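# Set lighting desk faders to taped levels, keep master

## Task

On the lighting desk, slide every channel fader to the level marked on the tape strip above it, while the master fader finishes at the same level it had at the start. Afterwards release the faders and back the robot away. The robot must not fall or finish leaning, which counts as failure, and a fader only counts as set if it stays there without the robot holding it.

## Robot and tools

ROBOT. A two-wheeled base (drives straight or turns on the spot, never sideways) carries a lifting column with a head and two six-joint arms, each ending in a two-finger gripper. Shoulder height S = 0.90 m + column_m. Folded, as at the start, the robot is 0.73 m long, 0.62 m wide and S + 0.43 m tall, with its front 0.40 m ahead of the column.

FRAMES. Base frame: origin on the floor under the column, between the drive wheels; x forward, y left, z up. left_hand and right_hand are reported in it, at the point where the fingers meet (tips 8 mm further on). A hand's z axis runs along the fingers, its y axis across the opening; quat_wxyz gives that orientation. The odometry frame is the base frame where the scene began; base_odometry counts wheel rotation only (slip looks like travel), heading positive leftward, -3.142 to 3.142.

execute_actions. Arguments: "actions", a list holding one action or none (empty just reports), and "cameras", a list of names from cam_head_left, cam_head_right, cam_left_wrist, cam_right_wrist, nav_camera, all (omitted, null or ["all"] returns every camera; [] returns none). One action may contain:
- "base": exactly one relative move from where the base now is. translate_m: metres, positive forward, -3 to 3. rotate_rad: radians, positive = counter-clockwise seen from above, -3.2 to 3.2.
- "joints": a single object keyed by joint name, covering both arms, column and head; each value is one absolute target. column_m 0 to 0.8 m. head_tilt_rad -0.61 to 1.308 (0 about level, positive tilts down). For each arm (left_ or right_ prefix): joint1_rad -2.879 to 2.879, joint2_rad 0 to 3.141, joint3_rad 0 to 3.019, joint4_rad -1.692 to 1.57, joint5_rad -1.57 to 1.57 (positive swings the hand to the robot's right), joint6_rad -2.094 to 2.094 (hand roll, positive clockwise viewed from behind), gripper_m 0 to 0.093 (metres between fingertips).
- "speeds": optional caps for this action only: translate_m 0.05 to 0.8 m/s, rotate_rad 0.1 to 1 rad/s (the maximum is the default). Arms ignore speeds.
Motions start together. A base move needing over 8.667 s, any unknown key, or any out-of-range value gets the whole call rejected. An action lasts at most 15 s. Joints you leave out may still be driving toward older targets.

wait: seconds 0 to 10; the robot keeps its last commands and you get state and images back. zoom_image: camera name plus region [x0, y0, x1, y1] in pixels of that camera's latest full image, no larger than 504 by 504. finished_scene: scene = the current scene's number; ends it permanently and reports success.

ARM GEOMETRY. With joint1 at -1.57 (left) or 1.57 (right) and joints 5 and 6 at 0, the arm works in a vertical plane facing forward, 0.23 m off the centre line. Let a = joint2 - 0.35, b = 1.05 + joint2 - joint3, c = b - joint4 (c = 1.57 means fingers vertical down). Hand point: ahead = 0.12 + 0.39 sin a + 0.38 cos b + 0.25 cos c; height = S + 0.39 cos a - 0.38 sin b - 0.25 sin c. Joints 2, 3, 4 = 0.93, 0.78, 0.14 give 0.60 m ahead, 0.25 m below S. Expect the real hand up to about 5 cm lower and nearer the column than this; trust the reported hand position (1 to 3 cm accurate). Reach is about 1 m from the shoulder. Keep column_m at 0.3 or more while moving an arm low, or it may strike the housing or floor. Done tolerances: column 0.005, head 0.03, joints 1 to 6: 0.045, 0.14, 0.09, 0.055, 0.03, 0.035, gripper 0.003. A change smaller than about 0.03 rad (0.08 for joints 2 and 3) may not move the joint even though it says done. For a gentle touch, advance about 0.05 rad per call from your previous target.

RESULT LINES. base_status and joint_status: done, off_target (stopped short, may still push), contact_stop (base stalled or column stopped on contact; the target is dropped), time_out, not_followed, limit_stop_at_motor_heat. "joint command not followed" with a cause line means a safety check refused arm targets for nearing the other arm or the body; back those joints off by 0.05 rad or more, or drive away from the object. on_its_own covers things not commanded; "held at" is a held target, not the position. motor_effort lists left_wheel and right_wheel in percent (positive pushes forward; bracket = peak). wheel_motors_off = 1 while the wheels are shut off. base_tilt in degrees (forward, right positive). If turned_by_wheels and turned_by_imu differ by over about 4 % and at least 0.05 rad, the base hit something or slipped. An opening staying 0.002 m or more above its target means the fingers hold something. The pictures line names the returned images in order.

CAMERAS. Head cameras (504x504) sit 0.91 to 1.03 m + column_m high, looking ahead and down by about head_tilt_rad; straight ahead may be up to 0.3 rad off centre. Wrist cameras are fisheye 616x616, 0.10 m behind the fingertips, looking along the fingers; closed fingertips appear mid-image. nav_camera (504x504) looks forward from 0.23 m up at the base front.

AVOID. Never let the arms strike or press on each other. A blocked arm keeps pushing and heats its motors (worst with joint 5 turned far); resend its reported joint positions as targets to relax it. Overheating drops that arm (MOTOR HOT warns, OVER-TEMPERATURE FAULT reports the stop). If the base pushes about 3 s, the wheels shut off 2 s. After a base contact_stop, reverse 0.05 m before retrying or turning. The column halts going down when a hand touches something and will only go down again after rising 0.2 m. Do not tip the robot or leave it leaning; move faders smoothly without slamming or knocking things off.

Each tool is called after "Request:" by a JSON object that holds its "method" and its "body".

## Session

Request:
{"method": "execute_actions", "body": {"actions": []}}

Scene clock: 0.00 s.
Joint torques (N m, as the arm reports them, + toward a larger angle): no reading
base_odometry: x=+0.000 y=+0.000 heading=+0.000 (m, m, rad; odometry frame)
turned_by_wheels: +0.000 (rad since the last result)
turned_by_imu: +0.000 (rad since the last result)
base_tilt: forward=+0.1 right=+0.2 (deg)
base_status: not commanded
joint_positions: column_m=+0.553 head_tilt_rad=+0.861 left_joint1_rad=-1.579 left_joint2_rad=+0.908 left_joint3_rad=+0.401 left_joint4_rad=-0.978 left_joint5_rad=+0.008 left_joint6_rad=-0.080 left_gripper_m=+0.094 right_joint1_rad=+1.597 right_joint2_rad=+0.888 right_joint3_rad=+0.385 right_joint4_rad=-0.967 right_joint5_rad=+0.055 right_joint6_rad=+0.024 right_gripper_m=+0.094
joint_status: not commanded
wheel_motors_off: 0
motor_effort: left_wheel=+3 right_wheel=+0 (%)
left_hand: x=+0.1336 y=+0.2216 z=+1.2582 quat_wxyz=(+0.463, +0.034, -0.886, -0.013) (m; base frame)
right_hand: x=+0.1311 y=-0.2297 z=+1.2592 quat_wxyz=(+0.455, +0.013, -0.890, +0.023) (m; base frame)
pictures: cam_head_left, cam_head_right, cam_left_wrist, cam_right_wrist, nav_camera
Images, in order (width x height): cam_head_left 504x504, cam_head_right 504x504, cam_left_wrist 616x616, cam_right_wrist 616x616, nav_camera 504x504.

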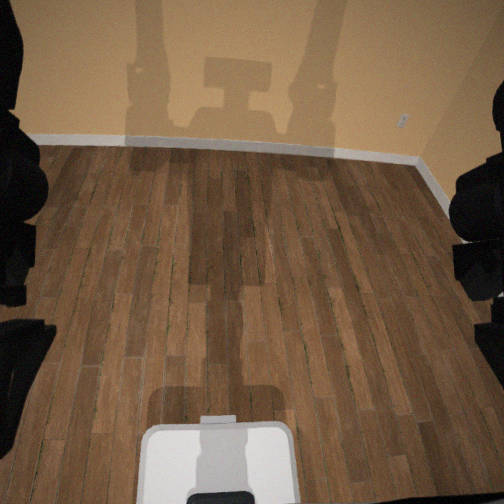

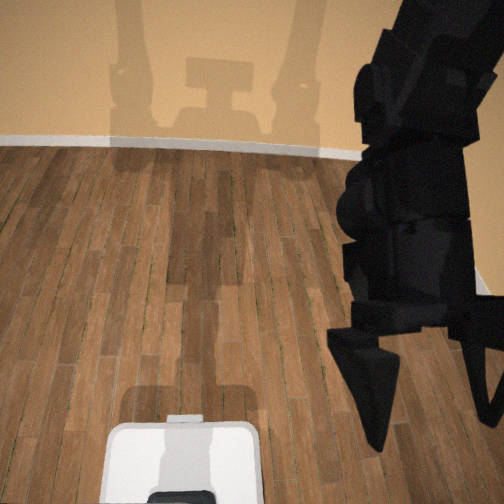

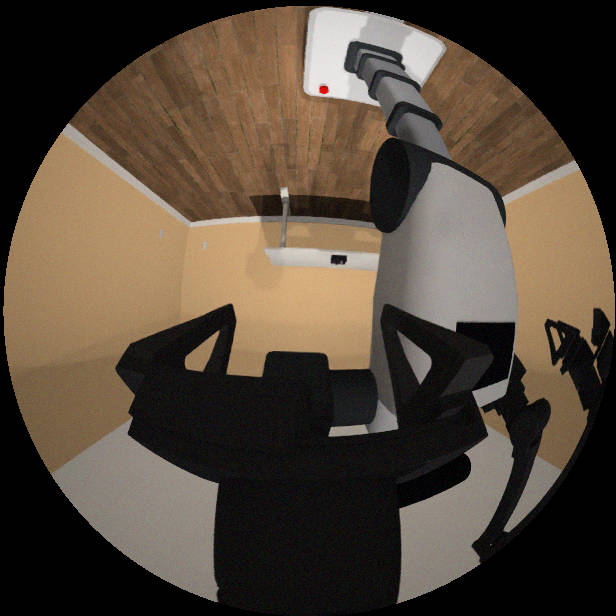

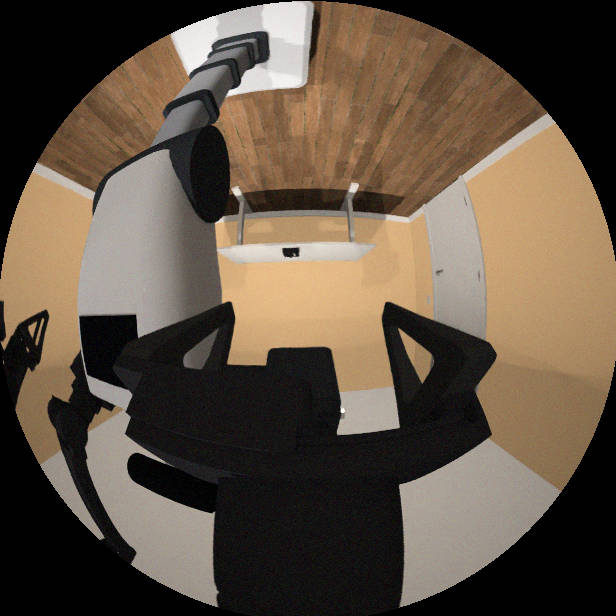

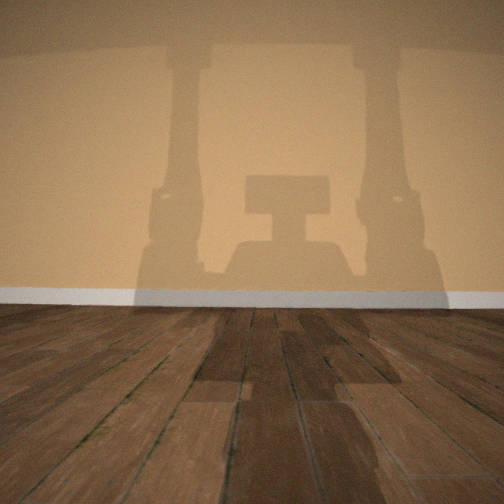

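The table is behind the robot. Turn around.

Request:
{"method": "execute_actions", "body": {"actions": [{"base": {"rotate_rad": 3.14}}], "cameras": ["cam_head_left", "nav_camera"]}}

Scene clock: 10.50 s.
Joint torques (N m, as the arm reports them, + toward a larger angle): left_arm=[-0.3  -6.96 -1.79 -1.42 -0.04  0.03] | right_arm=[ 0.6  -9.38 -1.37 -1.33 -0.04  0.18]
base_odometry: x=+0.000 y=+0.000 heading=+3.139 (m, m, rad; odometry frame)
turned_by_wheels: +3.139 (rad since the last result)
turned_by_imu: +3.154 (rad since the last result)
base_tilt: forward=+0.2 right=+0.3 (deg)
base_status: done
joint_positions: column_m=+0.553 head_tilt_rad=+0.861 left_joint1_rad=-1.579 left_joint2_rad=+0.908 left_joint3_rad=+0.401 left_joint4_rad=-0.978 left_joint5_rad=+0.008 left_joint6_rad=-0.080 left_gripper_m=+0.094 right_joint1_rad=+1.597 right_joint2_rad=+0.888 right_joint3_rad=+0.385 right_joint4_rad=-0.967 right_joint5_rad=+0.055 right_joint6_rad=+0.024 right_gripper_m=+0.094
joint_status: not commanded
wheel_motors_off: 0
motor_effort: left_wheel=-5(62) right_wheel=+4(54) (%)
left_hand: x=+0.1336 y=+0.2216 z=+1.2582 quat_wxyz=(+0.463, +0.034, -0.886, -0.013) (m; base frame)
right_hand: x=+0.1311 y=-0.2297 z=+1.2592 quat_wxyz=(+0.455, +0.013, -0.890, +0.023) (m; base frame)
pictures: cam_head_left, nav_camera
Images, in order (width x height): cam_head_left 504x504, nav_camera 504x504.

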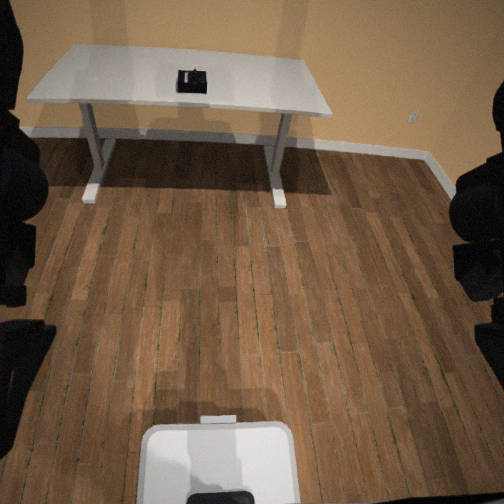

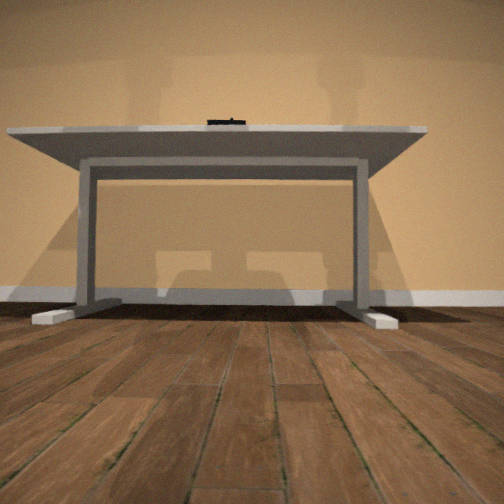

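Request:
{"method": "execute_actions", "body": {"actions": [{"base": {"translate_m": 0.95}, "joints": {"left_joint1_rad": -1.66, "left_joint2_rad": 1.35, "left_joint3_rad": 1.10, "left_joint4_rad": -0.27, "left_joint5_rad": 0.0, "left_joint6_rad": 0.0, "left_gripper_m": 0.0, "column_m": 0.40}}], "cameras": ["cam_head_left", "cam_left_wrist", "nav_camera"]}}

Scene clock: 20.13 s.
Joint torques (N m, as the arm reports them, + toward a larger angle): left_arm=[ -0.99 -16.62   2.62   0.3   -0.08   0.17] | right_arm=[  0.68 -10.29  -1.39  -1.27  -0.02   0.13]
base_odometry: x=-0.950 y=+0.002 heading=+3.139 (m, m, rad; odometry frame)
turned_by_wheels: +0.000 (rad since the last result)
turned_by_imu: -0.001 (rad since the last result)
base_tilt: forward=+0.2 right=+0.1 (deg)
base_status: done
joint_positions: column_m=+0.400 head_tilt_rad=+0.861 left_joint1_rad=-1.662 left_joint2_rad=+1.351 left_joint3_rad=+1.097 left_joint4_rad=-0.271 left_joint5_rad=+0.003 left_joint6_rad=-0.012 left_gripper_m=+0.000 right_joint1_rad=+1.597 right_joint2_rad=+0.888 right_joint3_rad=+0.386 right_joint4_rad=-0.967 right_joint5_rad=+0.055 right_joint6_rad=+0.024 right_gripper_m=+0.094
joint_status: all done
wheel_motors_off: 0
motor_effort: left_wheel=+1(71) right_wheel=+0(55) (%)
left_hand: x=+0.5488 y=+0.1704 z=+0.8967 quat_wxyz=(+0.001, -0.017, -0.999, +0.041) (m; base frame)
right_hand: x=+0.1314 y=-0.2297 z=+1.1063 quat_wxyz=(+0.455, +0.013, -0.890, +0.023) (m; base frame)
pictures: cam_head_left, cam_left_wrist, nav_camera
Images, in order (width x height): cam_head_left 504x504, cam_left_wrist 616x616, nav_camera 504x504.

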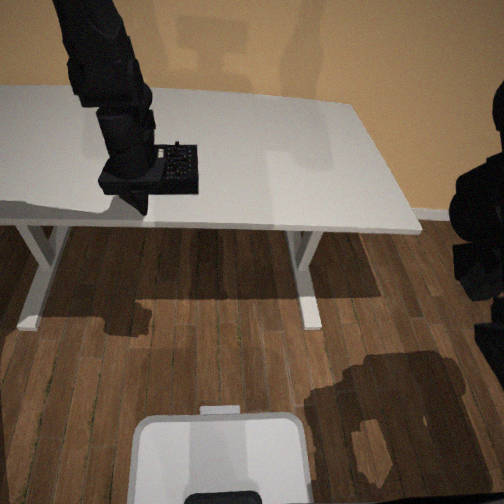

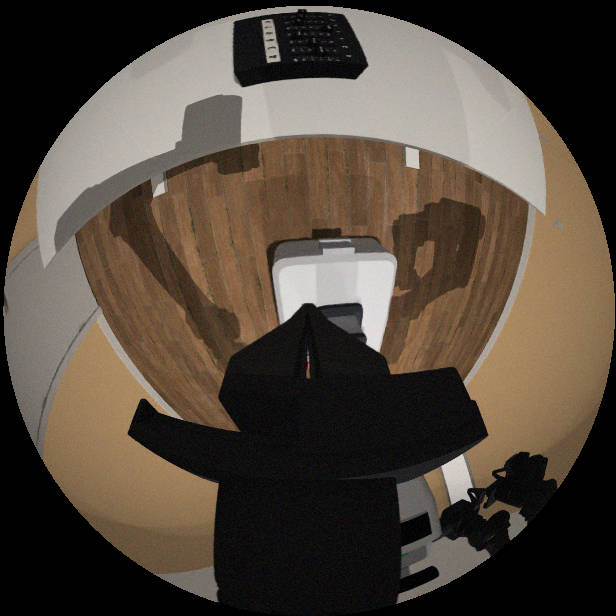

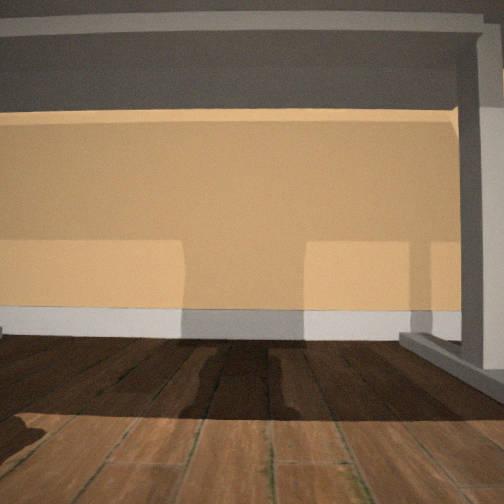

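Request:
{"method": "execute_actions", "body": {"actions": [{"base": {"translate_m": 0.3}}], "cameras": ["cam_head_left", "cam_left_wrist"]}}

Scene clock: 32.03 s.
Joint torques (N m, as the arm reports them, + toward a larger angle): left_arm=[ -1.14 -16.58   2.6    0.33  -0.08   0.16] | right_arm=[ 1.18 -8.85 -1.51 -1.27 -0.01  0.17]
base_odometry: x=-1.250 y=+0.003 heading=+3.140 (m, m, rad; odometry frame)
turned_by_wheels: +0.000 (rad since the last result)
turned_by_imu: -0.001 (rad since the last result)
base_tilt: forward=+0.1 right=+0.2 (deg)
base_status: done
joint_positions: column_m=+0.400 head_tilt_rad=+0.861 left_joint1_rad=-1.662 left_joint2_rad=+1.350 left_joint3_rad=+1.097 left_joint4_rad=-0.271 left_joint5_rad=+0.003 left_joint6_rad=-0.012 left_gripper_m=+0.000 right_joint1_rad=+1.597 right_joint2_rad=+0.888 right_joint3_rad=+0.386 right_joint4_rad=-0.967 right_joint5_rad=+0.055 right_joint6_rad=+0.024 right_gripper_m=+0.094
joint_status: not commanded
wheel_motors_off: 0
motor_effort: left_wheel=+1(35) right_wheel=+0(31) (%)
left_hand: x=+0.5493 y=+0.1704 z=+0.8971 quat_wxyz=(+0.000, -0.017, -0.999, +0.041) (m; base frame)
right_hand: x=+0.1318 y=-0.2297 z=+1.1062 quat_wxyz=(+0.454, +0.013, -0.890, +0.023) (m; base frame)
pictures: cam_head_left, cam_left_wrist
Images, in order (width x height): cam_head_left 504x504, cam_left_wrist 616x616.

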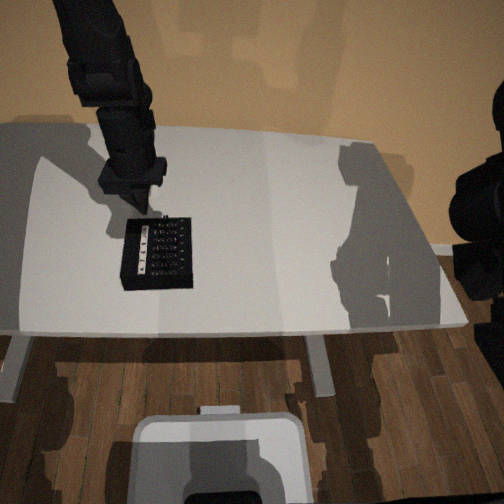

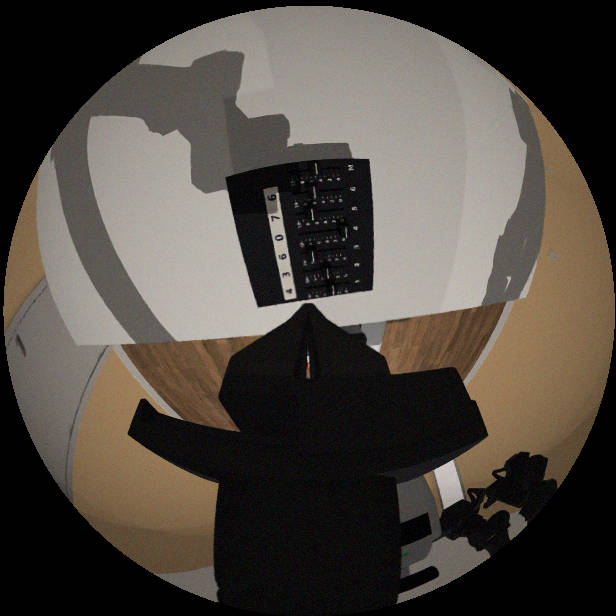

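Request:
{"method": "zoom_image", "body": {"camera": "cam_left_wrist", "region": [220, 150, 380, 310]}}

Region (220, 150, 380, 310) of cam_left_wrist's 616x616 image, scaled by 3.150, with more detail than that image has.

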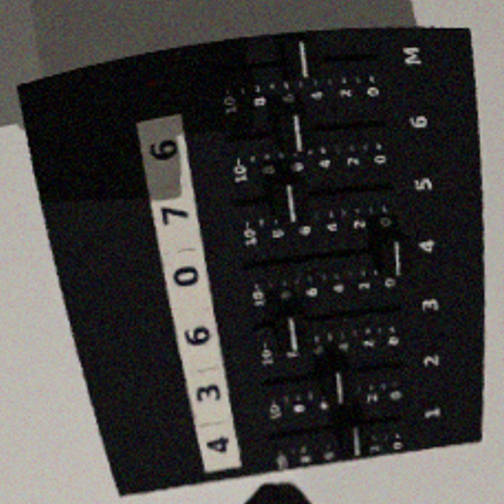

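Request:
{"method": "execute_actions", "body": {"actions": [{"base": {"translate_m": 0.08}, "joints": {"column_m": 0.33, "left_joint6_rad": -1.57}}], "cameras": ["cam_left_wrist"]}}

Scene clock: 47.70 s.
Joint torques (N m, as the arm reports them, + toward a larger angle): left_arm=[ -0.99 -16.3    2.54   0.24  -0.2   -0.1 ] | right_arm=[  0.47 -10.03  -1.66  -1.23  -0.04   0.19]
base_odometry: x=-1.330 y=+0.003 heading=+3.140 (m, m, rad; odometry frame)
turned_by_wheels: +0.000 (rad since the last result)
turned_by_imu: -0.002 (rad since the last result)
base_tilt: forward=+0.2 right=+0.4 (deg)
base_status: done
joint_positions: column_m=+0.330 head_tilt_rad=+0.861 left_joint1_rad=-1.662 left_joint2_rad=+1.349 left_joint3_rad=+1.097 left_joint4_rad=-0.271 left_joint5_rad=+0.003 left_joint6_rad=-1.557 left_gripper_m=+0.000 right_joint1_rad=+1.597 right_joint2_rad=+0.887 right_joint3_rad=+0.386 right_joint4_rad=-0.967 right_joint5_rad=+0.055 right_joint6_rad=+0.024 right_gripper_m=+0.094
joint_status: all done
wheel_motors_off: 0
motor_effort: left_wheel=+1(38) right_wheel=+0(29) (%)
left_hand: x=+0.5496 y=+0.1704 z=+0.8275 quat_wxyz=(+0.028, +0.685, -0.727, +0.029) (m; base frame)
right_hand: x=+0.1319 y=-0.2297 z=+1.0362 quat_wxyz=(+0.454, +0.013, -0.891, +0.023) (m; base frame)
pictures: cam_left_wrist
Images, in order (width x height): cam_left_wrist 616x616.

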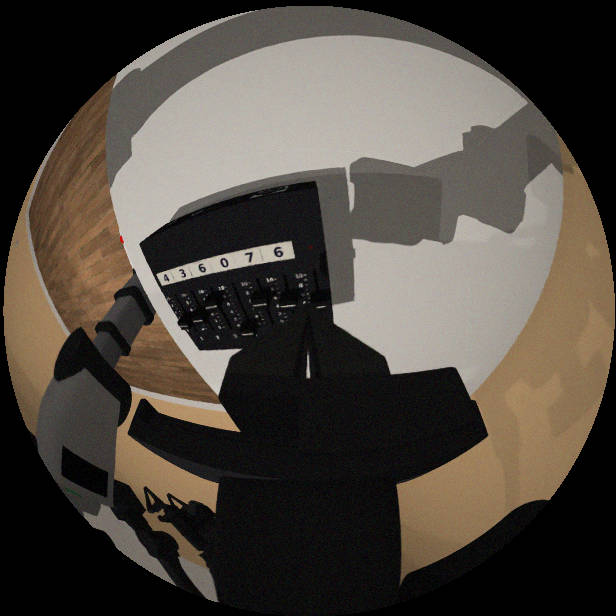

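Request:
{"method": "execute_actions", "body": {"actions": [{"base": {"translate_m": -0.088}, "speeds": {"translate_m": 0.1}}], "cameras": ["cam_left_wrist"]}}

Request:
{"method": "zoom_image", "body": {"camera": "cam_left_wrist", "region": [208, 200, 408, 340]}}

Scene clock: 52.77 s.
Joint torques (N m, as the arm reports them, + toward a larger angle): left_arm=[ -0.97 -16.43   2.62   0.2   -0.19  -0.11] | right_arm=[ 0.44 -9.79 -1.33 -1.41 -0.01  0.17]
base_odometry: x=-1.242 y=+0.003 heading=+3.140 (m, m, rad; odometry frame)
turned_by_wheels: +0.000 (rad since the last result)
turned_by_imu: -0.002 (rad since the last result)
base_tilt: forward=+0.1 right=+0.3 (deg)
base_status: done
joint_positions: column_m=+0.330 head_tilt_rad=+0.861 left_joint1_rad=-1.662 left_joint2_rad=+1.349 left_joint3_rad=+1.095 left_joint4_rad=-0.271 left_joint5_rad=+0.003 left_joint6_rad=-1.557 left_gripper_m=+0.000 right_joint1_rad=+1.597 right_joint2_rad=+0.887 right_joint3_rad=+0.383 right_joint4_rad=-0.967 right_joint5_rad=+0.055 right_joint6_rad=+0.024 right_gripper_m=+0.094
joint_status: not commanded
wheel_motors_off: 0
motor_effort: left_wheel=+2(35) right_wheel=+0(30) (%)
left_hand: x=+0.5486 y=+0.1705 z=+0.8274 quat_wxyz=(+0.029, +0.685, -0.727, +0.029) (m; base frame)
right_hand: x=+0.1301 y=-0.2297 z=+1.0369 quat_wxyz=(+0.456, +0.013, -0.890, +0.023) (m; base frame)
pictures: cam_left_wrist
Images, in order (width x height): cam_left_wrist 616x616.

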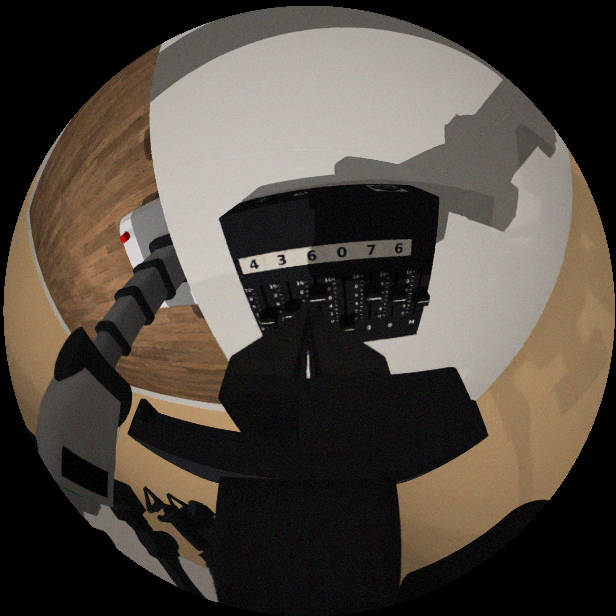

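Region (208, 200, 408, 340) of cam_left_wrist's 616x616 image, scaled by 2.520, with more detail than that image has; it fills the top 353 rows of this view, and the rest is white.

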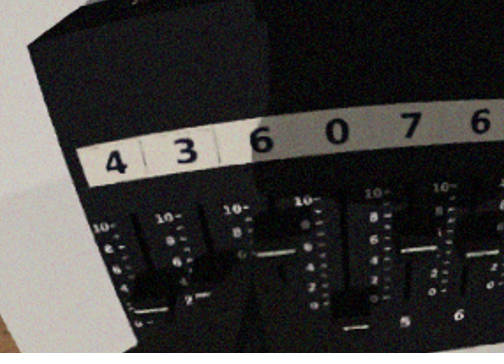

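Request:
{"method": "execute_actions", "body": {"actions": [{"base": {"translate_m": 0.008}, "speeds": {"translate_m": 0.05}}], "cameras": []}}

Request:
{"method": "execute_actions", "body": {"actions": [{"base": {"rotate_rad": 0.018}, "speeds": {"rotate_rad": 0.1}}], "cameras": []}}

Request:
{"method": "execute_actions", "body": {"actions": [{"joints": {"column_m": 0.30}}], "cameras": ["cam_left_wrist"]}}

Request:
{"method": "zoom_image", "body": {"camera": "cam_left_wrist", "region": [208, 200, 408, 340]}}

Scene clock: 62.13 s.
Joint torques (N m, as the arm reports them, + toward a larger angle): left_arm=[ -1.05 -16.32   2.74   0.22  -0.2   -0.1 ] | right_arm=[ 0.7  -9.68 -1.36 -1.35 -0.01  0.22]
base_odometry: x=-1.250 y=+0.003 heading=+3.140 (m, m, rad; odometry frame)
turned_by_wheels: +0.000 (rad since the last result)
turned_by_imu: -0.002 (rad since the last result)
base_tilt: forward=+0.1 right=+0.2 (deg)
base_status: done
joint_positions: column_m=+0.330 head_tilt_rad=+0.861 left_joint1_rad=-1.662 left_joint2_rad=+1.349 left_joint3_rad=+1.095 left_joint4_rad=-0.271 left_joint5_rad=+0.003 left_joint6_rad=-1.557 left_gripper_m=+0.000 right_joint1_rad=+1.597 right_joint2_rad=+0.887 right_joint3_rad=+0.383 right_joint4_rad=-0.967 right_joint5_rad=+0.055 right_joint6_rad=+0.024 right_gripper_m=+0.094
joint_status: not commanded
wheel_motors_off: 0
motor_effort: left_wheel=+1(36) right_wheel=+1(30) (%)
left_hand: x=+0.5484 y=+0.1705 z=+0.8273 quat_wxyz=(+0.029, +0.685, -0.727, +0.029) (m; base frame)
right_hand: x=+0.1300 y=-0.2297 z=+1.0369 quat_wxyz=(+0.456, +0.013, -0.890, +0.023) (m; base frame)
pictures: none
No camera images: the call's "cameras" was empty. Leave "cameras" out to get every camera's image.

Scene clock: 62.93 s.
Joint torques (N m, as the arm reports them, + toward a larger angle): left_arm=[ -0.88 -16.34   2.65   0.23  -0.2   -0.11] | right_arm=[ 0.77 -9.92 -1.45 -1.43  0.01  0.22]
base_odometry: x=-1.250 y=+0.003 heading=-3.128 (m, m, rad; odometry frame)
turned_by_wheels: +0.016 (rad since the last result)
turned_by_imu: +0.015 (rad since the last result)
base_tilt: forward=+0.1 right=+0.4 (deg)
base_status: done
joint_positions: column_m=+0.330 head_tilt_rad=+0.861 left_joint1_rad=-1.662 left_joint2_rad=+1.349 left_joint3_rad=+1.095 left_joint4_rad=-0.271 left_joint5_rad=+0.003 left_joint6_rad=-1.557 left_gripper_m=+0.000 right_joint1_rad=+1.597 right_joint2_rad=+0.887 right_joint3_rad=+0.383 right_joint4_rad=-0.967 right_joint5_rad=+0.055 right_joint6_rad=+0.024 right_gripper_m=+0.094
joint_status: not commanded
wheel_motors_off: 0
motor_effort: left_wheel=-1(58) right_wheel=+1(48) (%)
left_hand: x=+0.5484 y=+0.1705 z=+0.8273 quat_wxyz=(+0.029, +0.685, -0.727, +0.029) (m; base frame)
right_hand: x=+0.1300 y=-0.2297 z=+1.0369 quat_wxyz=(+0.456, +0.013, -0.890, +0.023) (m; base frame)
pictures: none
No camera images: the call's "cameras" was empty. Leave "cameras" out to get every camera's image.

Scene clock: 63.90 s.
Joint torques (N m, as the arm reports them, + toward a larger angle): left_arm=[ -0.95 -16.38   2.7    0.24  -0.19  -0.11] | right_arm=[ 0.19 -9.76 -1.08 -1.48 -0.1   0.21]
base_odometry: x=-1.250 y=+0.003 heading=-3.128 (m, m, rad; odometry frame)
turned_by_wheels: +0.000 (rad since the last result)
turned_by_imu: +0.000 (rad since the last result)
base_tilt: forward=+0.2 right=+0.2 (deg)
base_status: not commanded
joint_positions: column_m=+0.300 head_tilt_rad=+0.861 left_joint1_rad=-1.662 left_joint2_rad=+1.349 left_joint3_rad=+1.095 left_joint4_rad=-0.271 left_joint5_rad=+0.003 left_joint6_rad=-1.557 left_gripper_m=+0.000 right_joint1_rad=+1.597 right_joint2_rad=+0.887 right_joint3_rad=+0.383 right_joint4_rad=-0.967 right_joint5_rad=+0.055 right_joint6_rad=+0.024 right_gripper_m=+0.094
joint_status: all done
wheel_motors_off: 0
motor_effort: left_wheel=-2(3) right_wheel=+3(3) (%)
left_hand: x=+0.5484 y=+0.1705 z=+0.7973 quat_wxyz=(+0.029, +0.685, -0.727, +0.029) (m; base frame)
right_hand: x=+0.1300 y=-0.2297 z=+1.0069 quat_wxyz=(+0.456, +0.013, -0.890, +0.023) (m; base frame)
pictures: cam_left_wrist
Images, in order (width x height): cam_left_wrist 616x616.

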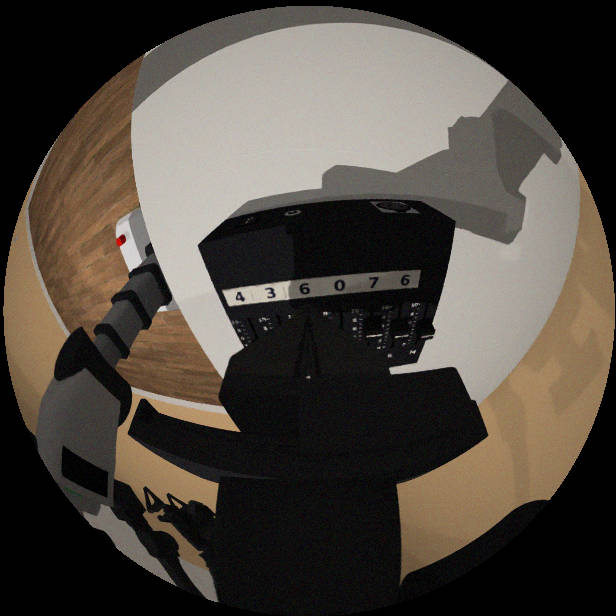

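Region (208, 200, 408, 340) of cam_left_wrist's 616x616 image, scaled by 2.520, with more detail than that image has; it fills the top 353 rows of this view, and the rest is white.

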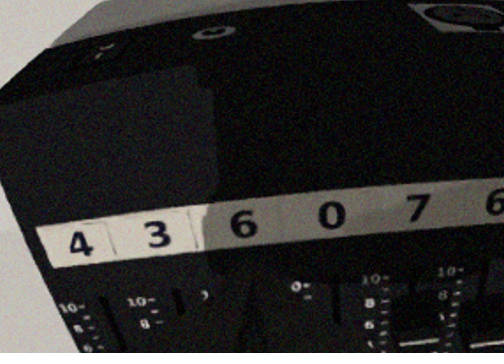

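Request:
{"method": "execute_actions", "body": {"actions": [{"joints": {"column_m": 0.292}}], "cameras": []}}

Request:
{"method": "execute_actions", "body": {"actions": [{"base": {"rotate_rad": -0.022}, "speeds": {"rotate_rad": 0.1}}], "cameras": []}}

Request:
{"method": "execute_actions", "body": {"actions": [{"base": {"rotate_rad": 0.008}, "speeds": {"rotate_rad": 0.1}}], "cameras": []}}

Request:
{"method": "execute_actions", "body": {"actions": [{"joints": {"column_m": 0.33, "left_joint6_rad": 0.0}}], "cameras": ["cam_left_wrist"]}}

Request:
{"method": "zoom_image", "body": {"camera": "cam_left_wrist", "region": [220, 170, 400, 320]}}

Scene clock: 71.17 s.
Joint torques (N m, as the arm reports them, + toward a larger angle): left_arm=[ -1.03 -16.34   2.64   0.25  -0.19  -0.1 ] | right_arm=[ 0.99 -9.78 -1.19 -1.36  0.01  0.22]
base_odometry: x=-1.250 y=+0.003 heading=-3.128 (m, m, rad; odometry frame)
turned_by_wheels: +0.000 (rad since the last result)
turned_by_imu: -0.002 (rad since the last result)
base_tilt: forward=+0.2 right=+0.3 (deg)
base_status: not commanded
joint_positions: column_m=+0.292 head_tilt_rad=+0.861 left_joint1_rad=-1.662 left_joint2_rad=+1.349 left_joint3_rad=+1.095 left_joint4_rad=-0.271 left_joint5_rad=+0.003 left_joint6_rad=-1.557 left_gripper_m=+0.000 right_joint1_rad=+1.597 right_joint2_rad=+0.887 right_joint3_rad=+0.383 right_joint4_rad=-0.967 right_joint5_rad=+0.055 right_joint6_rad=+0.024 right_gripper_m=+0.094
joint_status: all done
wheel_motors_off: 0
motor_effort: left_wheel=-3(5) right_wheel=+3(3) (%)
left_hand: x=+0.5484 y=+0.1705 z=+0.7893 quat_wxyz=(+0.029, +0.685, -0.727, +0.029) (m; base frame)
right_hand: x=+0.1300 y=-0.2297 z=+0.9989 quat_wxyz=(+0.456, +0.013, -0.890, +0.023) (m; base frame)
pictures: none
No camera images: the call's "cameras" was empty. Leave "cameras" out to get every camera's image.

Scene clock: 72.03 s.
Joint torques (N m, as the arm reports them, + toward a larger angle): left_arm=[ -0.84 -16.21   2.68   0.22  -0.14  -0.1 ] | right_arm=[ 0.3  -9.12 -1.24 -1.31 -0.04  0.21]
base_odometry: x=-1.250 y=+0.003 heading=+3.135 (m, m, rad; odometry frame)
turned_by_wheels: -0.020 (rad since the last result)
turned_by_imu: -0.021 (rad since the last result)
base_tilt: forward=+0.2 right=+0.2 (deg)
base_status: done
joint_positions: column_m=+0.292 head_tilt_rad=+0.861 left_joint1_rad=-1.661 left_joint2_rad=+1.349 left_joint3_rad=+1.095 left_joint4_rad=-0.271 left_joint5_rad=+0.001 left_joint6_rad=-1.557 left_gripper_m=+0.000 right_joint1_rad=+1.597 right_joint2_rad=+0.887 right_joint3_rad=+0.383 right_joint4_rad=-0.967 right_joint5_rad=+0.055 right_joint6_rad=+0.024 right_gripper_m=+0.094
joint_status: not commanded
wheel_motors_off: 0
motor_effort: left_wheel=+2(54) right_wheel=-1(40) (%)
left_hand: x=+0.5484 y=+0.1711 z=+0.7893 quat_wxyz=(+0.028, +0.685, -0.727, +0.028) (m; base frame)
right_hand: x=+0.1300 y=-0.2297 z=+0.9989 quat_wxyz=(+0.456, +0.013, -0.890, +0.023) (m; base frame)
pictures: none
No camera images: the call's "cameras" was empty. Leave "cameras" out to get every camera's image.

Scene clock: 72.70 s.
Joint torques (N m, as the arm reports them, + toward a larger angle): left_arm=[ -1.03 -16.37   2.61   0.2   -0.15  -0.1 ] | right_arm=[  0.1  -10.02  -1.31  -1.41  -0.06   0.24]
base_odometry: x=-1.250 y=+0.003 heading=-3.142 (m, m, rad; odometry frame)
turned_by_wheels: +0.006 (rad since the last result)
turned_by_imu: +0.006 (rad since the last result)
base_tilt: forward=+0.1 right=+0.3 (deg)
base_status: done
joint_positions: column_m=+0.292 head_tilt_rad=+0.861 left_joint1_rad=-1.660 left_joint2_rad=+1.349 left_joint3_rad=+1.095 left_joint4_rad=-0.271 left_joint5_rad=+0.001 left_joint6_rad=-1.557 left_gripper_m=+0.000 right_joint1_rad=+1.597 right_joint2_rad=+0.887 right_joint3_rad=+0.383 right_joint4_rad=-0.967 right_joint5_rad=+0.055 right_joint6_rad=+0.024 right_gripper_m=+0.094
joint_status: not commanded
wheel_motors_off: 0
motor_effort: left_wheel=+0(50) right_wheel=+1(42) (%)
left_hand: x=+0.5485 y=+0.1722 z=+0.7892 quat_wxyz=(+0.028, +0.686, -0.727, +0.027) (m; base frame)
right_hand: x=+0.1300 y=-0.2297 z=+0.9989 quat_wxyz=(+0.456, +0.013, -0.890, +0.023) (m; base frame)
pictures: none
No camera images: the call's "cameras" was empty. Leave "cameras" out to get every camera's image.

Scene clock: 74.43 s.
Joint torques (N m, as the arm reports them, + toward a larger angle): left_arm=[ -1.22 -16.44   2.75   0.33  -0.03   0.19] | right_arm=[ 0.78 -9.55 -1.27 -1.3  -0.02  0.21]
base_odometry: x=-1.250 y=+0.003 heading=-3.142 (m, m, rad; odometry frame)
turned_by_wheels: +0.000 (rad since the last result)
turned_by_imu: -0.001 (rad since the last result)
base_tilt: forward=+0.1 right=+0.3 (deg)
base_status: not commanded
joint_positions: column_m=+0.330 head_tilt_rad=+0.861 left_joint1_rad=-1.660 left_joint2_rad=+1.349 left_joint3_rad=+1.095 left_joint4_rad=-0.271 left_joint5_rad=+0.001 left_joint6_rad=-0.013 left_gripper_m=+0.000 right_joint1_rad=+1.597 right_joint2_rad=+0.887 right_joint3_rad=+0.383 right_joint4_rad=-0.967 right_joint5_rad=+0.055 right_joint6_rad=+0.024 right_gripper_m=+0.094
joint_status: all done
wheel_motors_off: 0
motor_effort: left_wheel=-3(3) right_wheel=+2(2) (%)
left_hand: x=+0.5485 y=+0.1722 z=+0.8271 quat_wxyz=(+0.001, -0.016, -0.999, +0.039) (m; base frame)
right_hand: x=+0.1300 y=-0.2297 z=+1.0369 quat_wxyz=(+0.456, +0.013, -0.890, +0.023) (m; base frame)
pictures: cam_left_wrist
Images, in order (width x height): cam_left_wrist 616x616.

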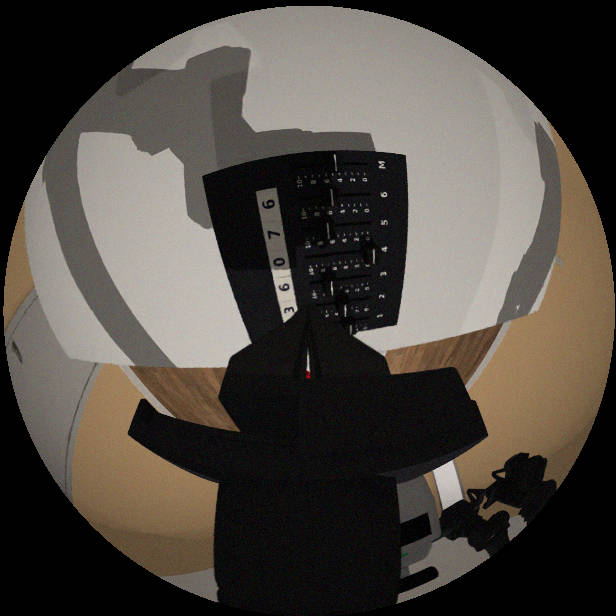

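Region (220, 170, 400, 320) of cam_left_wrist's 616x616 image, scaled by 2.800, with more detail than that image has.

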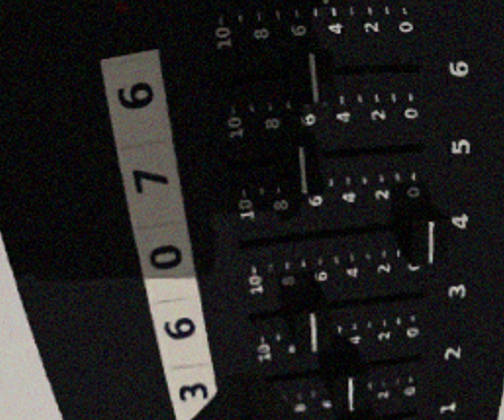

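Request:
{"method": "execute_actions", "body": {"actions": [{"joints": {"left_joint6_rad": -1.57}}], "cameras": []}}

Request:
{"method": "execute_actions", "body": {"actions": [{"joints": {"column_m": 0.292}}], "cameras": []}}

Request:
{"method": "execute_actions", "body": {"actions": [{"base": {"rotate_rad": -0.014}, "speeds": {"rotate_rad": 0.1}}], "cameras": []}}

Request:
{"method": "execute_actions", "body": {"actions": [{"base": {"rotate_rad": 0.008}, "speeds": {"rotate_rad": 0.1}}], "cameras": []}}

Request:
{"method": "execute_actions", "body": {"actions": [{"joints": {"column_m": 0.32}}], "cameras": []}}

Request:
{"method": "execute_actions", "body": {"actions": [{"base": {"translate_m": -0.024}, "speeds": {"translate_m": 0.05}}], "cameras": ["cam_left_wrist"]}}

Scene clock: 84.93 s.
Joint torques (N m, as the arm reports them, + toward a larger angle): left_arm=[ -1.21 -16.43   2.65   0.23  -0.15  -0.1 ] | right_arm=[ 0.53 -9.26 -1.17 -1.4  -0.03  0.2 ]
base_odometry: x=-1.250 y=+0.003 heading=-3.142 (m, m, rad; odometry frame)
turned_by_wheels: +0.000 (rad since the last result)
turned_by_imu: -0.002 (rad since the last result)
base_tilt: forward=+0.1 right=+0.3 (deg)
base_status: not commanded
joint_positions: column_m=+0.330 head_tilt_rad=+0.861 left_joint1_rad=-1.660 left_joint2_rad=+1.349 left_joint3_rad=+1.095 left_joint4_rad=-0.271 left_joint5_rad=+0.001 left_joint6_rad=-1.557 left_gripper_m=+0.000 right_joint1_rad=+1.597 right_joint2_rad=+0.887 right_joint3_rad=+0.383 right_joint4_rad=-0.967 right_joint5_rad=+0.055 right_joint6_rad=+0.024 right_gripper_m=+0.094
joint_status: all done
wheel_motors_off: 0
motor_effort: left_wheel=-3(3) right_wheel=+3(3) (%)
left_hand: x=+0.5485 y=+0.1722 z=+0.8271 quat_wxyz=(+0.028, +0.686, -0.727, +0.027) (m; base frame)
right_hand: x=+0.1300 y=-0.2297 z=+1.0369 quat_wxyz=(+0.456, +0.013, -0.890, +0.023) (m; base frame)
pictures: none
No camera images: the call's "cameras" was empty. Leave "cameras" out to get every camera's image.

Scene clock: 86.00 s.
Joint torques (N m, as the arm reports them, + toward a larger angle): left_arm=[ -1.16 -16.21   2.69   0.22  -0.14  -0.1 ] | right_arm=[ 0.56 -9.89 -1.43 -1.42  0.    0.19]
base_odometry: x=-1.250 y=+0.003 heading=-3.142 (m, m, rad; odometry frame)
turned_by_wheels: +0.000 (rad since the last result)
turned_by_imu: +0.000 (rad since the last result)
base_tilt: forward=+0.0 right=+0.3 (deg)
base_status: not commanded
joint_positions: column_m=+0.292 head_tilt_rad=+0.861 left_joint1_rad=-1.660 left_joint2_rad=+1.349 left_joint3_rad=+1.095 left_joint4_rad=-0.271 left_joint5_rad=+0.001 left_joint6_rad=-1.557 left_gripper_m=+0.000 right_joint1_rad=+1.597 right_joint2_rad=+0.887 right_joint3_rad=+0.383 right_joint4_rad=-0.967 right_joint5_rad=+0.055 right_joint6_rad=+0.024 right_gripper_m=+0.094
joint_status: all done
wheel_motors_off: 0
motor_effort: left_wheel=-3(3) right_wheel=+2(3) (%)
left_hand: x=+0.5485 y=+0.1722 z=+0.7892 quat_wxyz=(+0.028, +0.686, -0.727, +0.027) (m; base frame)
right_hand: x=+0.1300 y=-0.2297 z=+0.9989 quat_wxyz=(+0.456, +0.013, -0.890, +0.023) (m; base frame)
pictures: none
No camera images: the call's "cameras" was empty. Leave "cameras" out to get every camera's image.

Scene clock: 86.70 s.
Joint torques (N m, as the arm reports them, + toward a larger angle): left_arm=[ -1.11 -16.25   2.63   0.24  -0.15  -0.11] | right_arm=[ 0.45 -9.33 -1.25 -1.2   0.    0.17]
base_odometry: x=-1.250 y=+0.003 heading=+3.130 (m, m, rad; odometry frame)
turned_by_wheels: -0.012 (rad since the last result)
turned_by_imu: -0.012 (rad since the last result)
base_tilt: forward=+0.1 right=+0.3 (deg)
base_status: done
joint_positions: column_m=+0.292 head_tilt_rad=+0.861 left_joint1_rad=-1.660 left_joint2_rad=+1.349 left_joint3_rad=+1.095 left_joint4_rad=-0.271 left_joint5_rad=+0.001 left_joint6_rad=-1.557 left_gripper_m=+0.000 right_joint1_rad=+1.597 right_joint2_rad=+0.887 right_joint3_rad=+0.383 right_joint4_rad=-0.967 right_joint5_rad=+0.055 right_joint6_rad=+0.024 right_gripper_m=+0.094
joint_status: not commanded
wheel_motors_off: 0
motor_effort: left_wheel=+2(56) right_wheel=-1(45) (%)
left_hand: x=+0.5485 y=+0.1722 z=+0.7892 quat_wxyz=(+0.028, +0.686, -0.727, +0.027) (m; base frame)
right_hand: x=+0.1300 y=-0.2297 z=+0.9989 quat_wxyz=(+0.456, +0.013, -0.890, +0.023) (m; base frame)
pictures: none
No camera images: the call's "cameras" was empty. Leave "cameras" out to get every camera's image.

Scene clock: 87.37 s.
Joint torques (N m, as the arm reports them, + toward a larger angle): left_arm=[ -1.32 -16.37   2.64   0.19  -0.15  -0.11] | right_arm=[ 1.11 -9.63 -1.15 -1.33 -0.04  0.18]
base_odometry: x=-1.250 y=+0.003 heading=+3.136 (m, m, rad; odometry frame)
turned_by_wheels: +0.006 (rad since the last result)
turned_by_imu: +0.006 (rad since the last result)
base_tilt: forward=+0.1 right=+0.3 (deg)
base_status: done
joint_positions: column_m=+0.292 head_tilt_rad=+0.861 left_joint1_rad=-1.658 left_joint2_rad=+1.349 left_joint3_rad=+1.095 left_joint4_rad=-0.271 left_joint5_rad=+0.001 left_joint6_rad=-1.557 left_gripper_m=+0.000 right_joint1_rad=+1.597 right_joint2_rad=+0.887 right_joint3_rad=+0.383 right_joint4_rad=-0.967 right_joint5_rad=+0.055 right_joint6_rad=+0.024 right_gripper_m=+0.094
joint_status: not commanded
wheel_motors_off: 0
motor_effort: left_wheel=+1(44) right_wheel=+1(38) (%)
left_hand: x=+0.5485 y=+0.1729 z=+0.7891 quat_wxyz=(+0.028, +0.686, -0.727, +0.027) (m; base frame)
right_hand: x=+0.1300 y=-0.2297 z=+0.9989 quat_wxyz=(+0.456, +0.013, -0.890, +0.023) (m; base frame)
pictures: none
No camera images: the call's "cameras" was empty. Leave "cameras" out to get every camera's image.

Scene clock: 88.33 s.
Joint torques (N m, as the arm reports them, + toward a larger angle): left_arm=[ -1.27 -16.39   2.69   0.25  -0.14  -0.1 ] | right_arm=[ 1.09 -9.55 -1.21 -1.27 -0.03  0.25]
base_odometry: x=-1.250 y=+0.003 heading=+3.136 (m, m, rad; odometry frame)
turned_by_wheels: +0.000 (rad since the last result)
turned_by_imu: +0.000 (rad since the last result)
base_tilt: forward=+0.0 right=+0.2 (deg)
base_status: not commanded
joint_positions: column_m=+0.320 head_tilt_rad=+0.861 left_joint1_rad=-1.658 left_joint2_rad=+1.349 left_joint3_rad=+1.095 left_joint4_rad=-0.271 left_joint5_rad=+0.001 left_joint6_rad=-1.557 left_gripper_m=+0.000 right_joint1_rad=+1.597 right_joint2_rad=+0.887 right_joint3_rad=+0.383 right_joint4_rad=-0.967 right_joint5_rad=+0.055 right_joint6_rad=+0.024 right_gripper_m=+0.094
joint_status: all done
wheel_motors_off: 0
motor_effort: left_wheel=-3(2) right_wheel=+3(2) (%)
left_hand: x=+0.5485 y=+0.1729 z=+0.8171 quat_wxyz=(+0.028, +0.686, -0.727, +0.027) (m; base frame)
right_hand: x=+0.1300 y=-0.2297 z=+1.0268 quat_wxyz=(+0.456, +0.013, -0.890, +0.023) (m; base frame)
pictures: none
No camera images: the call's "cameras" was empty. Leave "cameras" out to get every camera's image.

Scene clock: 89.60 s.
Joint torques (N m, as the arm reports them, + toward a larger angle): left_arm=[ -1.21 -16.42   2.61   0.27  -0.14  -0.11] | right_arm=[ 0.93 -9.05 -1.28 -1.23 -0.07  0.19]
base_odometry: x=-1.226 y=+0.002 heading=+3.138 (m, m, rad; odometry frame)
turned_by_wheels: +0.002 (rad since the last result)
turned_by_imu: +0.001 (rad since the last result)
base_tilt: forward=+0.2 right=+0.2 (deg)
base_status: done
joint_positions: column_m=+0.320 head_tilt_rad=+0.861 left_joint1_rad=-1.658 left_joint2_rad=+1.349 left_joint3_rad=+1.095 left_joint4_rad=-0.271 left_joint5_rad=+0.001 left_joint6_rad=-1.557 left_gripper_m=+0.000 right_joint1_rad=+1.597 right_joint2_rad=+0.887 right_joint3_rad=+0.383 right_joint4_rad=-0.967 right_joint5_rad=+0.055 right_joint6_rad=+0.024 right_gripper_m=+0.094
joint_status: not commanded
wheel_motors_off: 0
motor_effort: left_wheel=+2(57) right_wheel=-2(34) (%)
left_hand: x=+0.5487 y=+0.1729 z=+0.8171 quat_wxyz=(+0.027, +0.686, -0.727, +0.027) (m; base frame)
right_hand: x=+0.1302 y=-0.2297 z=+1.0268 quat_wxyz=(+0.456, +0.013, -0.890, +0.023) (m; base frame)
pictures: cam_left_wrist
Images, in order (width x height): cam_left_wrist 616x616.

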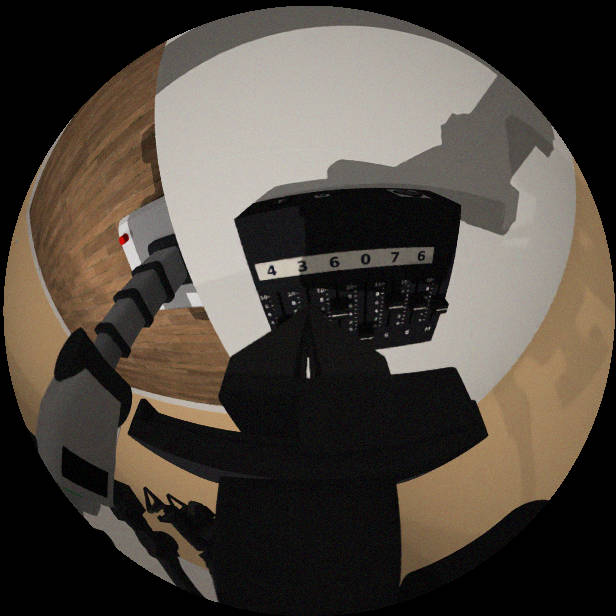

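Request:
{"method": "execute_actions", "body": {"actions": [{"joints": {"column_m": 0.292}}], "cameras": []}}

Request:
{"method": "execute_actions", "body": {"actions": [{"base": {"rotate_rad": -0.035}, "speeds": {"rotate_rad": 0.1}}], "cameras": []}}

Request:
{"method": "execute_actions", "body": {"actions": [{"base": {"rotate_rad": 0.008}, "speeds": {"rotate_rad": 0.1}}], "cameras": []}}

Request:
{"method": "execute_actions", "body": {"actions": [{"base": {"translate_m": -0.03}, "joints": {"column_m": 0.33, "left_joint6_rad": 0.0}}], "cameras": ["cam_left_wrist"]}}

Request:
{"method": "zoom_image", "body": {"camera": "cam_left_wrist", "region": [200, 150, 400, 320]}}

Scene clock: 98.03 s.
Joint torques (N m, as the arm reports them, + toward a larger angle): left_arm=[ -1.2  -16.4    2.64   0.26  -0.14  -0.11] | right_arm=[ 0.93 -9.68 -1.27 -1.3  -0.06  0.23]
base_odometry: x=-1.226 y=+0.002 heading=+3.138 (m, m, rad; odometry frame)
turned_by_wheels: +0.000 (rad since the last result)
turned_by_imu: -0.002 (rad since the last result)
base_tilt: forward=+0.2 right=+0.2 (deg)
base_status: not commanded
joint_positions: column_m=+0.292 head_tilt_rad=+0.861 left_joint1_rad=-1.658 left_joint2_rad=+1.349 left_joint3_rad=+1.095 left_joint4_rad=-0.271 left_joint5_rad=+0.001 left_joint6_rad=-1.557 left_gripper_m=+0.000 right_joint1_rad=+1.597 right_joint2_rad=+0.887 right_joint3_rad=+0.383 right_joint4_rad=-0.967 right_joint5_rad=+0.055 right_joint6_rad=+0.024 right_gripper_m=+0.094
joint_status: all done
wheel_motors_off: 0
motor_effort: left_wheel=+3(3) right_wheel=-2(3) (%)
left_hand: x=+0.5487 y=+0.1729 z=+0.7892 quat_wxyz=(+0.027, +0.686, -0.727, +0.027) (m; base frame)
right_hand: x=+0.1302 y=-0.2297 z=+0.9989 quat_wxyz=(+0.456, +0.013, -0.890, +0.023) (m; base frame)
pictures: none
No camera images: the call's "cameras" was empty. Leave "cameras" out to get every camera's image.

Scene clock: 98.97 s.
Joint torques (N m, as the arm reports them, + toward a larger angle): left_arm=[ -1.1  -16.46   2.59   0.22  -0.13  -0.11] | right_arm=[ 1.2  -9.54 -1.18 -1.34 -0.04  0.21]
base_odometry: x=-1.226 y=+0.002 heading=+3.105 (m, m, rad; odometry frame)
turned_by_wheels: -0.033 (rad since the last result)
turned_by_imu: -0.033 (rad since the last result)
base_tilt: forward=+0.2 right=+0.4 (deg)
base_status: done
joint_positions: column_m=+0.292 head_tilt_rad=+0.861 left_joint1_rad=-1.659 left_joint2_rad=+1.349 left_joint3_rad=+1.095 left_joint4_rad=-0.271 left_joint5_rad=+0.001 left_joint6_rad=-1.557 left_gripper_m=+0.000 right_joint1_rad=+1.597 right_joint2_rad=+0.887 right_joint3_rad=+0.383 right_joint4_rad=-0.967 right_joint5_rad=+0.055 right_joint6_rad=+0.024 right_gripper_m=+0.094
joint_status: not commanded
wheel_motors_off: 0
motor_effort: left_wheel=+2(56) right_wheel=-1(50) (%)
left_hand: x=+0.5487 y=+0.1727 z=+0.7892 quat_wxyz=(+0.027, +0.686, -0.727, +0.027) (m; base frame)
right_hand: x=+0.1302 y=-0.2297 z=+0.9989 quat_wxyz=(+0.456, +0.013, -0.890, +0.023) (m; base frame)
pictures: none
No camera images: the call's "cameras" was empty. Leave "cameras" out to get every camera's image.

Scene clock: 99.60 s.
Joint torques (N m, as the arm reports them, + toward a larger angle): left_arm=[ -1.31 -16.56   2.67   0.29  -0.14  -0.1 ] | right_arm=[ 1.03 -9.36 -1.36 -1.16 -0.01  0.2 ]
base_odometry: x=-1.226 y=+0.002 heading=+3.111 (m, m, rad; odometry frame)
turned_by_wheels: +0.007 (rad since the last result)
turned_by_imu: +0.006 (rad since the last result)
base_tilt: forward=+0.2 right=+0.3 (deg)
base_status: done
joint_positions: column_m=+0.292 head_tilt_rad=+0.861 left_joint1_rad=-1.658 left_joint2_rad=+1.349 left_joint3_rad=+1.095 left_joint4_rad=-0.271 left_joint5_rad=+0.001 left_joint6_rad=-1.557 left_gripper_m=+0.000 right_joint1_rad=+1.597 right_joint2_rad=+0.887 right_joint3_rad=+0.383 right_joint4_rad=-0.967 right_joint5_rad=+0.055 right_joint6_rad=+0.024 right_gripper_m=+0.094
joint_status: not commanded
wheel_motors_off: 0
motor_effort: left_wheel=-1(36) right_wheel=+1(43) (%)
left_hand: x=+0.5487 y=+0.1732 z=+0.7892 quat_wxyz=(+0.027, +0.686, -0.727, +0.027) (m; base frame)
right_hand: x=+0.1302 y=-0.2297 z=+0.9989 quat_wxyz=(+0.456, +0.013, -0.890, +0.023) (m; base frame)
pictures: none
No camera images: the call's "cameras" was empty. Leave "cameras" out to get every camera's image.

Scene clock: 101.33 s.
Joint torques (N m, as the arm reports them, + toward a larger angle): left_arm=[ -1.29 -16.41   2.82   0.32  -0.03   0.19] | right_arm=[ 0.74 -9.33 -1.41 -1.32 -0.04  0.25]
base_odometry: x=-1.196 y=+0.002 heading=+3.113 (m, m, rad; odometry frame)
turned_by_wheels: +0.002 (rad since the last result)
turned_by_imu: +0.001 (rad since the last result)
base_tilt: forward=+0.1 right=+0.2 (deg)
base_status: done
joint_positions: column_m=+0.330 head_tilt_rad=+0.861 left_joint1_rad=-1.658 left_joint2_rad=+1.349 left_joint3_rad=+1.093 left_joint4_rad=-0.271 left_joint5_rad=+0.001 left_joint6_rad=-0.013 left_gripper_m=+0.000 right_joint1_rad=+1.597 right_joint2_rad=+0.887 right_joint3_rad=+0.382 right_joint4_rad=-0.967 right_joint5_rad=+0.055 right_joint6_rad=+0.024 right_gripper_m=+0.094
joint_status: all done
wheel_motors_off: 0
motor_effort: left_wheel=+1(50) right_wheel=-2(62) (%)
left_hand: x=+0.5476 y=+0.1732 z=+0.8269 quat_wxyz=(+0.002, -0.015, -0.999, +0.038) (m; base frame)
right_hand: x=+0.1296 y=-0.2297 z=+1.0370 quat_wxyz=(+0.456, +0.013, -0.890, +0.023) (m; base frame)
pictures: cam_left_wrist
Images, in order (width x height): cam_left_wrist 616x616.

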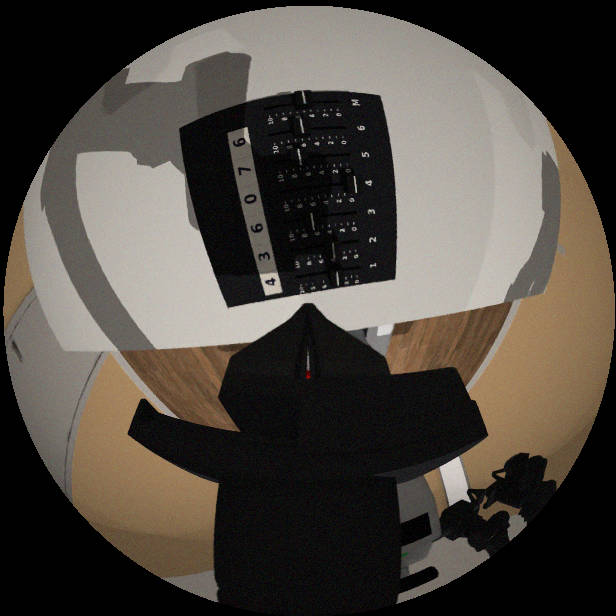

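Region (200, 150, 400, 320) of cam_left_wrist's 616x616 image, scaled by 2.520, with more detail than that image has; it fills the top 428 rows of this view, and the rest is white.

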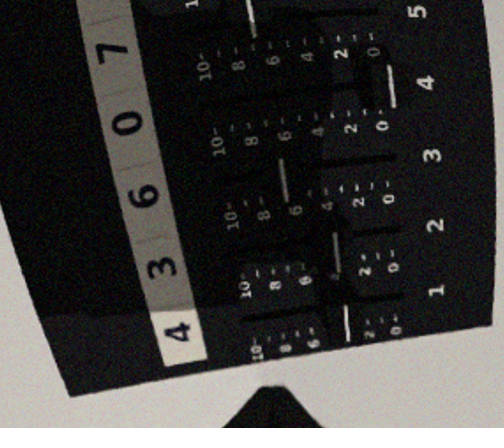

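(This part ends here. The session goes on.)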